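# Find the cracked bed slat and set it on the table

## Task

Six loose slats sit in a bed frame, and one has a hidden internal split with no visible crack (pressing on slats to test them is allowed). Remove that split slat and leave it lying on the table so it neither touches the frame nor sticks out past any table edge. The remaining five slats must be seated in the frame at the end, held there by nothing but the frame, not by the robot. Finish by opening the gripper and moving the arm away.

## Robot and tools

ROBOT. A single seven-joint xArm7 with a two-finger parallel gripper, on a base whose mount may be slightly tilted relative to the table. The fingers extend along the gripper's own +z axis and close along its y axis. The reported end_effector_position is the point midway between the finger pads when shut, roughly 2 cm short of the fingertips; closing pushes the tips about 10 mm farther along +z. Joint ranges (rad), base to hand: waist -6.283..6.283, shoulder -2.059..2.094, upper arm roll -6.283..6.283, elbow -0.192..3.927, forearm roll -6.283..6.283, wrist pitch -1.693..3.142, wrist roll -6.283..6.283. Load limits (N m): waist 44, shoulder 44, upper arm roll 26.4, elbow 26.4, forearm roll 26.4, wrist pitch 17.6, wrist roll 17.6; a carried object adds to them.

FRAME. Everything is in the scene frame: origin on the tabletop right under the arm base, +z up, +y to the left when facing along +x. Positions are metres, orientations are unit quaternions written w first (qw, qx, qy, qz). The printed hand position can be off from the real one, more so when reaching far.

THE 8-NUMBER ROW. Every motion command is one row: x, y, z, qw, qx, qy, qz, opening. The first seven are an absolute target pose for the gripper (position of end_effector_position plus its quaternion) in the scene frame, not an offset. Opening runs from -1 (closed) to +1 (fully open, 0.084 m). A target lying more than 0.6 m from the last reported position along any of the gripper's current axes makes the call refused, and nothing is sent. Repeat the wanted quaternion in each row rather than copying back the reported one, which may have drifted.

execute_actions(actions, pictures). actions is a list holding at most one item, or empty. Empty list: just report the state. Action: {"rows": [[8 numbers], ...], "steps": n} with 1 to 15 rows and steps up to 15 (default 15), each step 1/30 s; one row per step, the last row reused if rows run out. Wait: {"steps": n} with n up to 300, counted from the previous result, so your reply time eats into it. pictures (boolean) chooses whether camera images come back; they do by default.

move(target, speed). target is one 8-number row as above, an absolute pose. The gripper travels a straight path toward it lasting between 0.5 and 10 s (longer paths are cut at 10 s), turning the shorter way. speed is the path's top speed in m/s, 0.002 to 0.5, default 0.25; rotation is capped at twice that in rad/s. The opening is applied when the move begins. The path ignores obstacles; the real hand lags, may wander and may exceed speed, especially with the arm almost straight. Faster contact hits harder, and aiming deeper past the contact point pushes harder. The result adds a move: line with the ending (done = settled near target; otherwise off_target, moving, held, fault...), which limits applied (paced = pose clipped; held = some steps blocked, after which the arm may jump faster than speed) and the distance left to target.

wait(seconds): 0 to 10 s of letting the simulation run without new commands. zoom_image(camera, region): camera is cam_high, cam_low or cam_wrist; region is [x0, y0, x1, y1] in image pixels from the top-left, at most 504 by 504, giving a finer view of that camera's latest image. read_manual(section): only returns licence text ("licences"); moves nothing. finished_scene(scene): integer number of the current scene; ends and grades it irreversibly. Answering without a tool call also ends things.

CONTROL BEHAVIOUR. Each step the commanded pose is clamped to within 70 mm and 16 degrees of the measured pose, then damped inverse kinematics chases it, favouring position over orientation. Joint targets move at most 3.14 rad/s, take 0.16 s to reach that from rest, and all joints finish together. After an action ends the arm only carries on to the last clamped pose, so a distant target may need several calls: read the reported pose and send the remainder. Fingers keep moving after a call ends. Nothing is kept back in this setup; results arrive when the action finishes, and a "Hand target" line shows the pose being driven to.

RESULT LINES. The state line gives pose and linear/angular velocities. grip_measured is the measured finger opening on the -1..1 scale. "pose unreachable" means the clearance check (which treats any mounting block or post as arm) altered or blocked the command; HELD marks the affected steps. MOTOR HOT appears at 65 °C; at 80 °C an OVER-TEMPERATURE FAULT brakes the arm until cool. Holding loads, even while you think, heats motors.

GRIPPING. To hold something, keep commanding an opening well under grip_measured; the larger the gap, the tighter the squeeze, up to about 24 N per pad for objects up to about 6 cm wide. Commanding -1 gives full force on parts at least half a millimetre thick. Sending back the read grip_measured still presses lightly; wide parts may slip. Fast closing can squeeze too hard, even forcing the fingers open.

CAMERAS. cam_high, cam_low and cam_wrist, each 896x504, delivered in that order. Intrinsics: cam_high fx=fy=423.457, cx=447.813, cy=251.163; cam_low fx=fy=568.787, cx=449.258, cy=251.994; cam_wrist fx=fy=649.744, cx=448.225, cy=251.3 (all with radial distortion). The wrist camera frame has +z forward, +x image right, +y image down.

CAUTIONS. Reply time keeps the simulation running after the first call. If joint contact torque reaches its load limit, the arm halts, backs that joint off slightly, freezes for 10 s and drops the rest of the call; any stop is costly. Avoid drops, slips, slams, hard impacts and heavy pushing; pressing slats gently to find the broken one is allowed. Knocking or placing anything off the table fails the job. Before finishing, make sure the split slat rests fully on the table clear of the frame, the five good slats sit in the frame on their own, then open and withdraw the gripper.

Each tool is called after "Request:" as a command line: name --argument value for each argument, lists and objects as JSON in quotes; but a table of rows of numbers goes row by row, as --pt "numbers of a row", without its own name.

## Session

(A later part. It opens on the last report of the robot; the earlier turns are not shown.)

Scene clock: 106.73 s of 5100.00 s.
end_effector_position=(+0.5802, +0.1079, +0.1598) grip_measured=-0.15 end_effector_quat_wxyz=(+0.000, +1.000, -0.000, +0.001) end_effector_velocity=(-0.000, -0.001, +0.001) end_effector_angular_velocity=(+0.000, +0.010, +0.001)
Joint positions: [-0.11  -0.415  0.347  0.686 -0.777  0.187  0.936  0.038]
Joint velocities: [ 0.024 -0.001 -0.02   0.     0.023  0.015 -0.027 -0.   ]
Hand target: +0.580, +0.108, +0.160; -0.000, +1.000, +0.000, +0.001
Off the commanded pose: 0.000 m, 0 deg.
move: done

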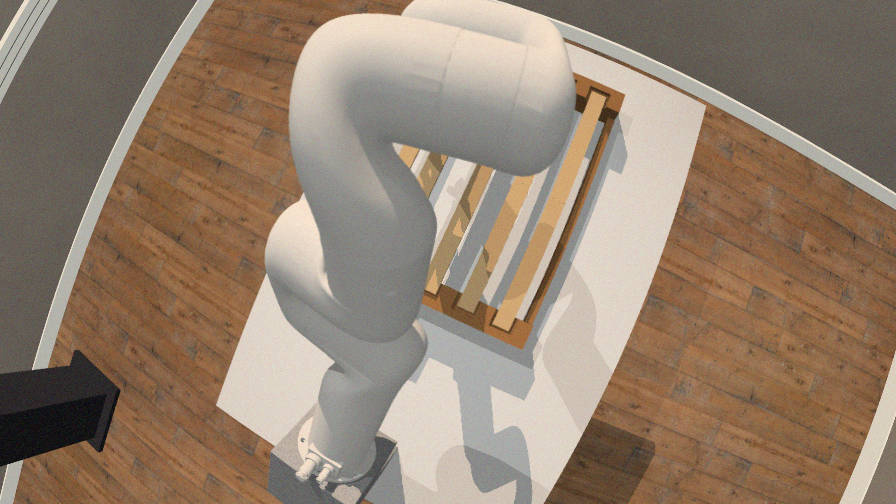

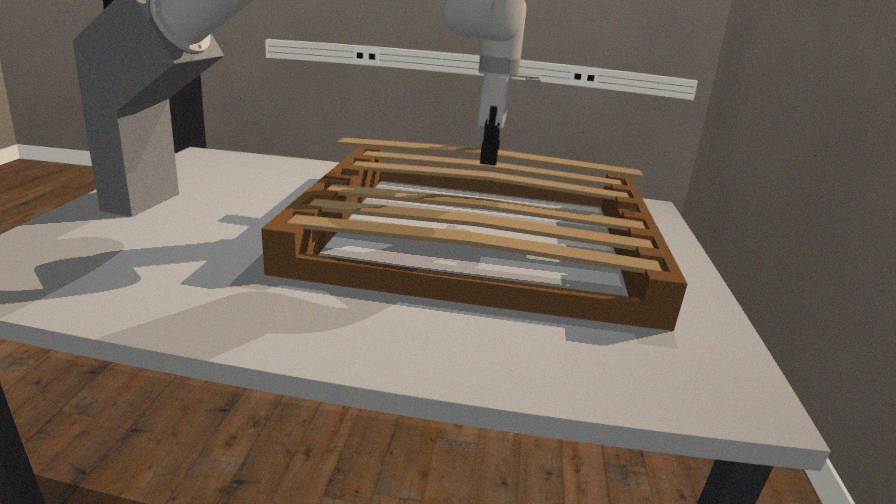

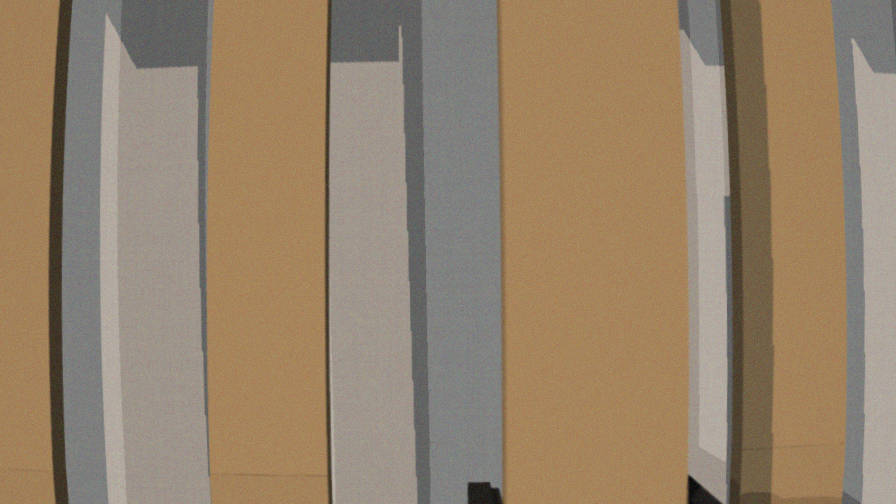

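Request:
move --target '[0.58,-0.32,0.16,0,1,0,0,-0.6]' --speed 0.15

Request:
move --target '[0.58,-0.32,0.03,0,1,0,0,-0.6]' --speed 0.08

Scene clock: 114.80 s of 5100.00 s.
end_effector_position=(+0.5796, -0.3208, +0.1597) grip_measured=-0.15 end_effector_quat_wxyz=(+0.003, +1.000, +0.002, -0.000) end_effector_velocity=(-0.001, -0.005, +0.001) end_effector_angular_velocity=(-0.003, -0.001, -0.008)
Joint positions: [ 0.778 -0.648 -1.234  0.953 -0.336  0.304 -0.449  0.038]
Joint velocities: [ 0.004 -0.003 -0.01   0.008  0.003  0.004 -0.004  0.   ]
Hand target: +0.580, -0.322, +0.160; +0.003, +1.000, +0.001, +0.000
Off the commanded pose: 0.001 m, 0 deg.
After step 90, 1.77 s passed at rest.
move: done

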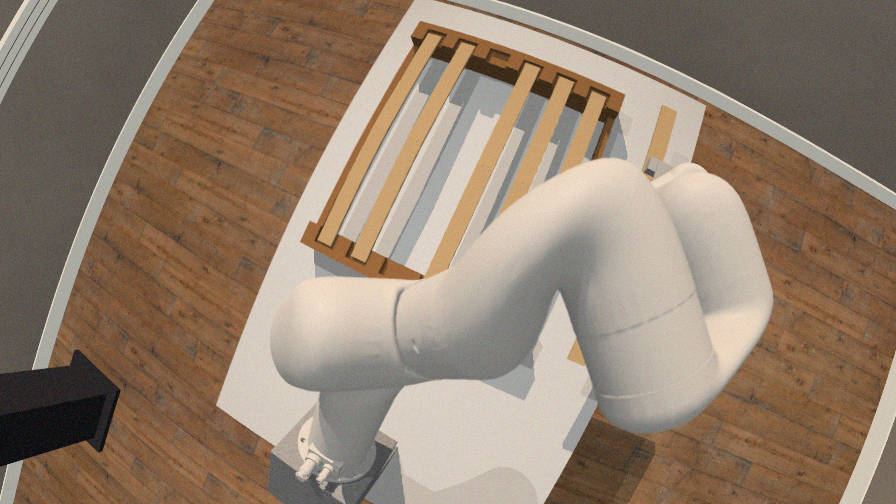

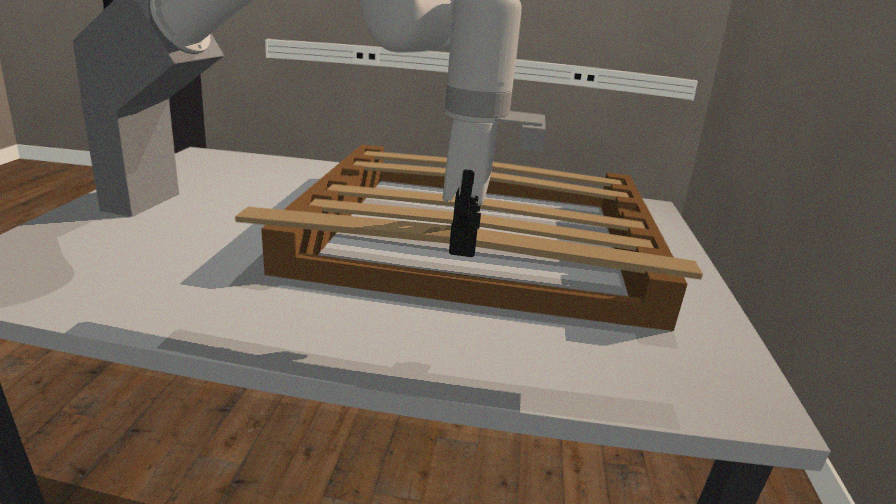

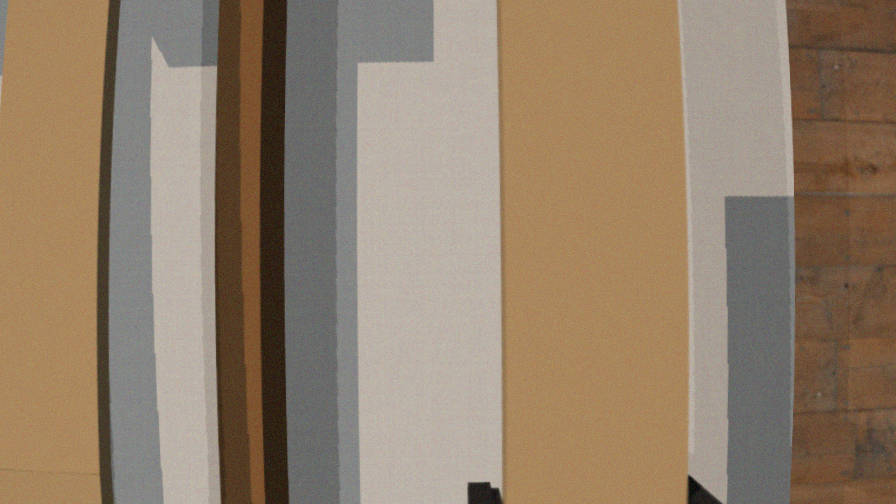

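Scene clock: 116.87 s of 5100.00 s.
end_effector_position=(+0.5808, -0.3204, +0.0310) grip_measured=-0.15 end_effector_quat_wxyz=(+0.001, +1.000, +0.001, +0.001) end_effector_velocity=(+0.000, +0.001, -0.002) end_effector_angular_velocity=(+0.002, +0.001, -0.001)
Joint positions: [ 1.476 -0.586 -1.853  1.167 -0.302  0.109 -0.46   0.038]
Joint velocities: [ 0.008 -0.    -0.005  0.002 -0.    -0.     0.003 -0.   ]
Hand target: +0.581, -0.320, +0.031; +0.001, +1.000, +0.001, +0.001
Off the commanded pose: 0.001 m, 0 deg.
move: done

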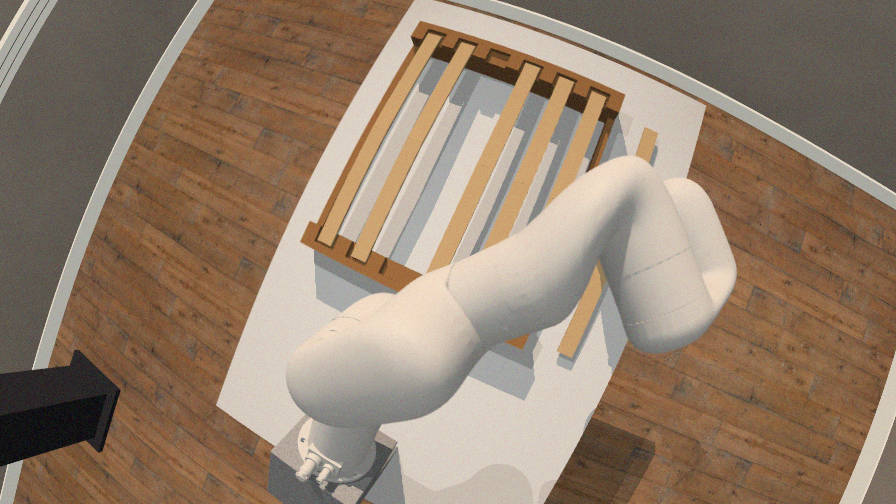

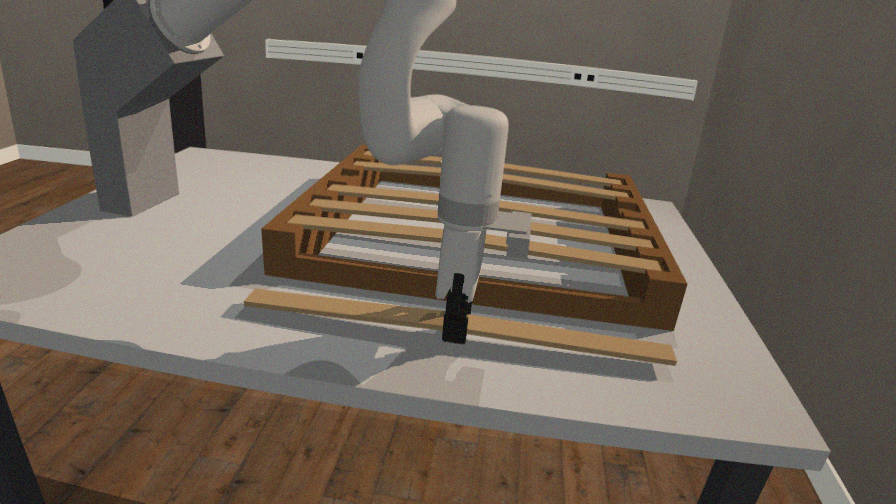

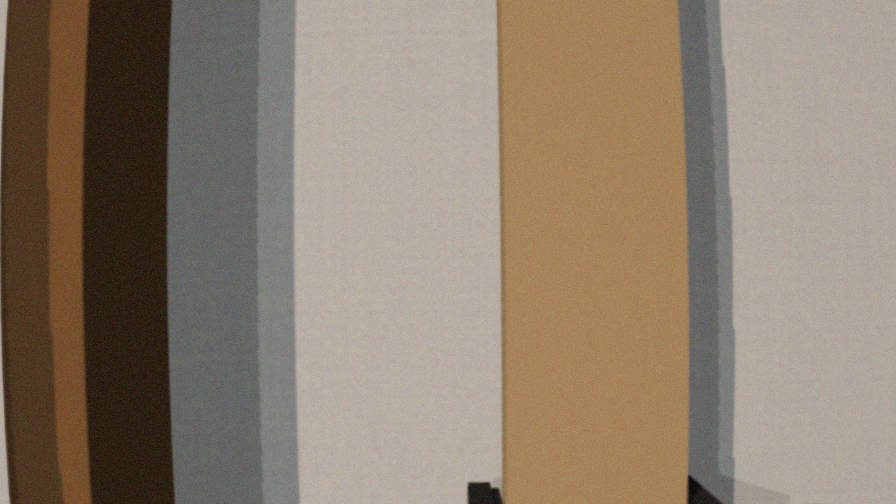

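Request:
move --target '[0.58,-0.32,0.017,0,1,0,0,-0.6]' --speed 0.02

Request:
move --target '[0.58,-0.32,0.017,0,1,0,0,0.5]'

Request:
move --target '[0.58,-0.32,0.25,0,1,0,0,0.5]'

Scene clock: 123.57 s of 5100.00 s.
end_effector_position=(+0.5817, -0.3217, +0.0197) grip_measured=-0.14 end_effector_quat_wxyz=(+0.003, +1.000, +0.002, +0.001) end_effector_velocity=(-0.000, +0.002, -0.003) end_effector_angular_velocity=(+0.003, +0.002, -0.001)
Joint positions: [ 1.542 -0.594 -1.912  1.197 -0.31   0.099 -0.453  0.038]
Joint velocities: [ 0.013 -0.002 -0.01   0.004 -0.001 -0.     0.003  0.   ]
Hand target: +0.580, -0.320, +0.017; +0.000, +1.000, +0.000, +0.000
Off the commanded pose: 0.004 m, 0 deg.
After step 90, 2.80 s passed at rest.
move: off_target

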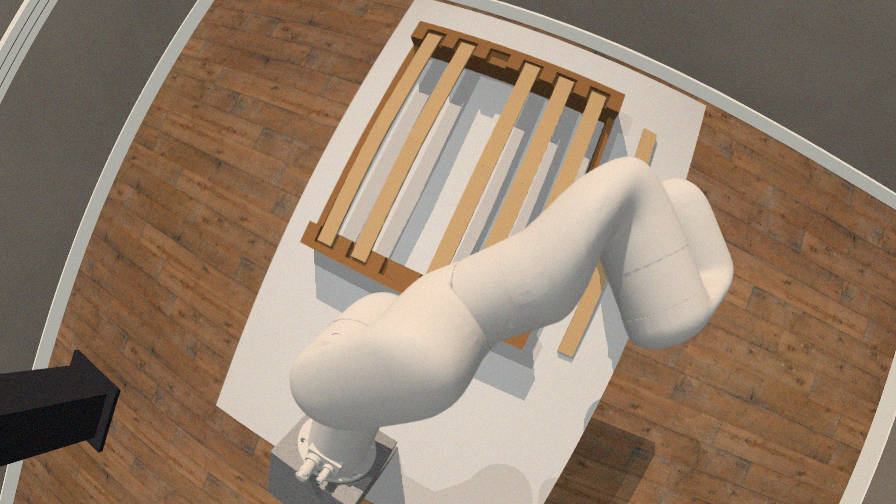

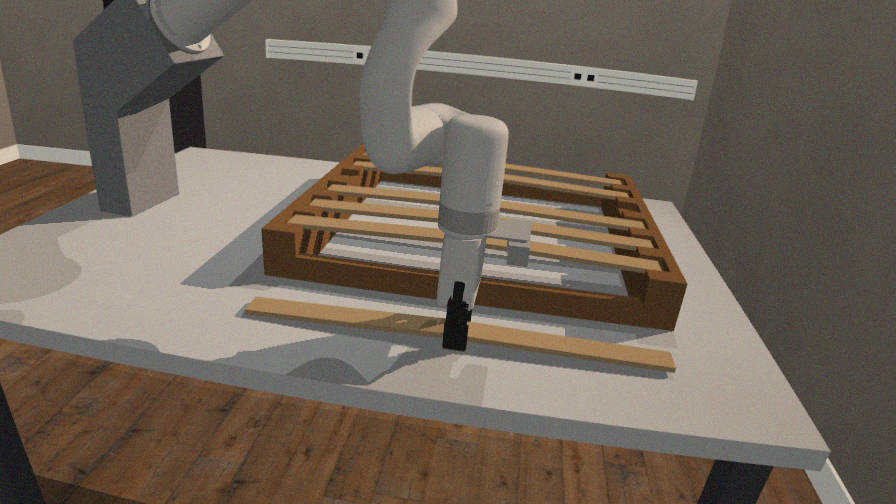

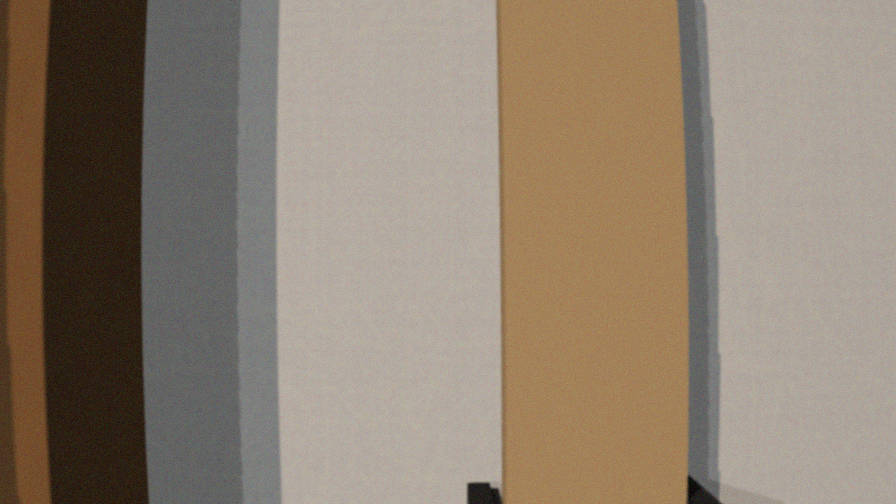

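Scene clock: 124.27 s of 5100.00 s.
end_effector_position=(+0.5800, -0.3198, +0.0169) grip_measured=+0.49 end_effector_quat_wxyz=(-0.000, +1.000, -0.000, -0.000) end_effector_velocity=(-0.002, -0.002, +0.000) end_effector_angular_velocity=(-0.002, +0.004, -0.001)
Joint positions: [ 1.55  -0.601 -1.917  1.198 -0.309  0.099 -0.453  0.065]
Joint velocities: [-0.001  0.001 -0.003 -0.001  0.001  0.002 -0.001 -0.   ]
Hand target: +0.580, -0.320, +0.017; +0.000, +1.000, -0.000, -0.000
Off the commanded pose: 0.000 m, 0 deg.
move: done

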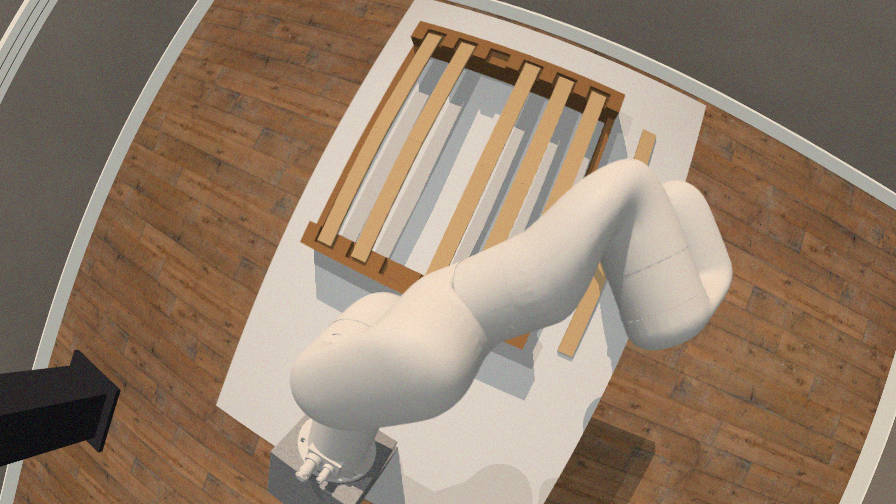

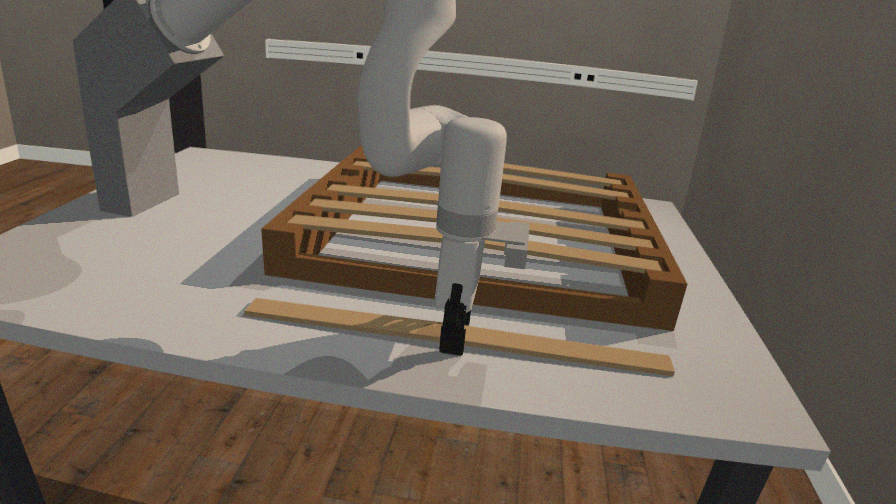

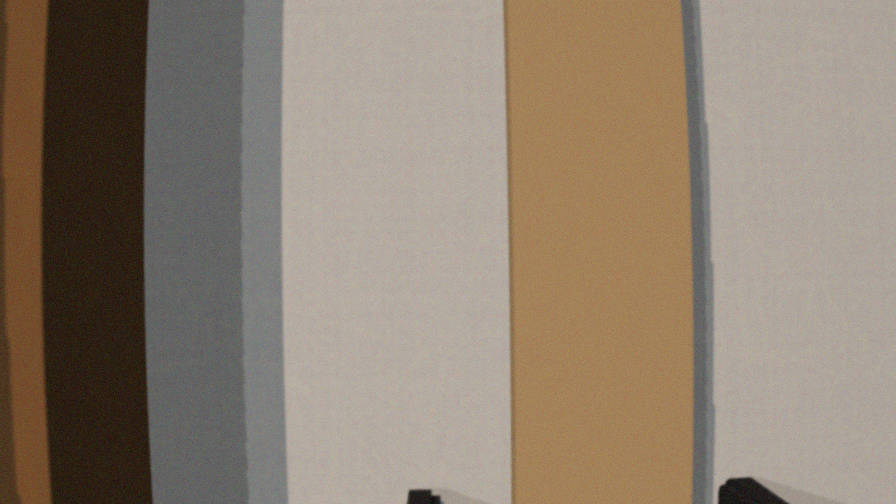

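Scene clock: 125.87 s of 5100.00 s.
end_effector_position=(+0.5790, -0.3195, +0.2484) grip_measured=+0.49 end_effector_quat_wxyz=(-0.002, +1.000, -0.001, -0.001) end_effector_velocity=(+0.001, -0.001, +0.003) end_effector_angular_velocity=(-0.003, -0.004, -0.001)
Joint positions: [ 0.482 -0.813 -0.959  0.9   -0.341  0.521 -0.449  0.065]
Joint velocities: [-0.006 -0.004  0.005  0.     0.     0.001 -0.    -0.   ]
Hand target: +0.579, -0.320, +0.249; -0.002, +1.000, -0.001, -0.001
Off the commanded pose: 0.002 m, 0 deg.
move: done; limits=paced

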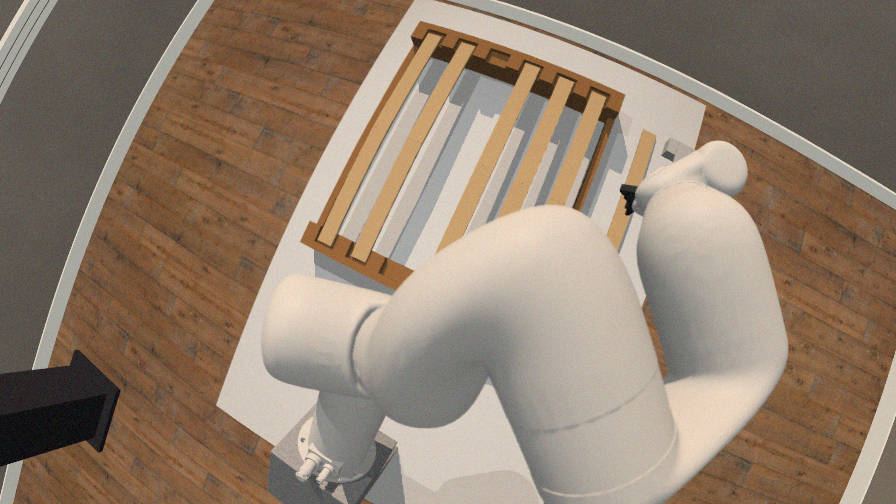

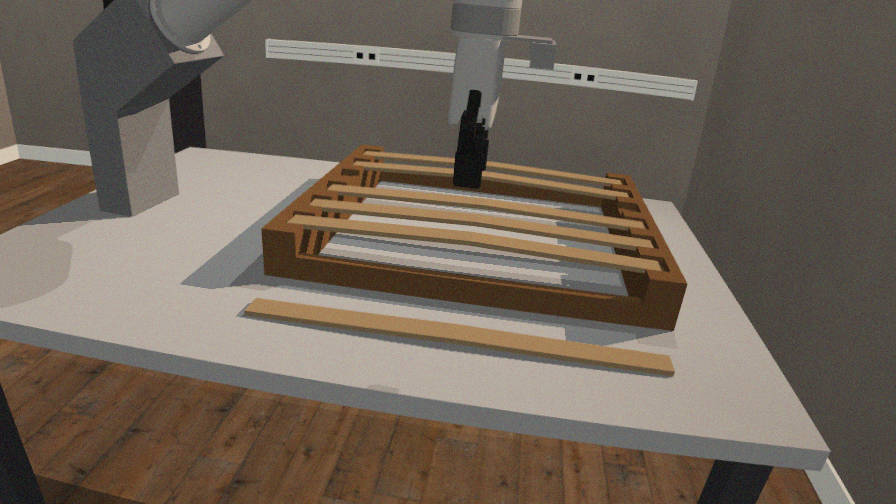

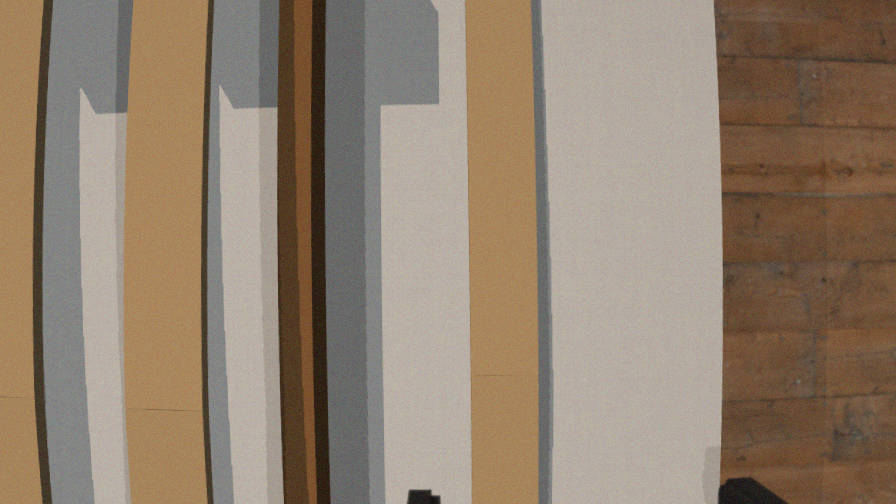

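Request:
finished_scene --scene 1

The scene is finished: the task was done.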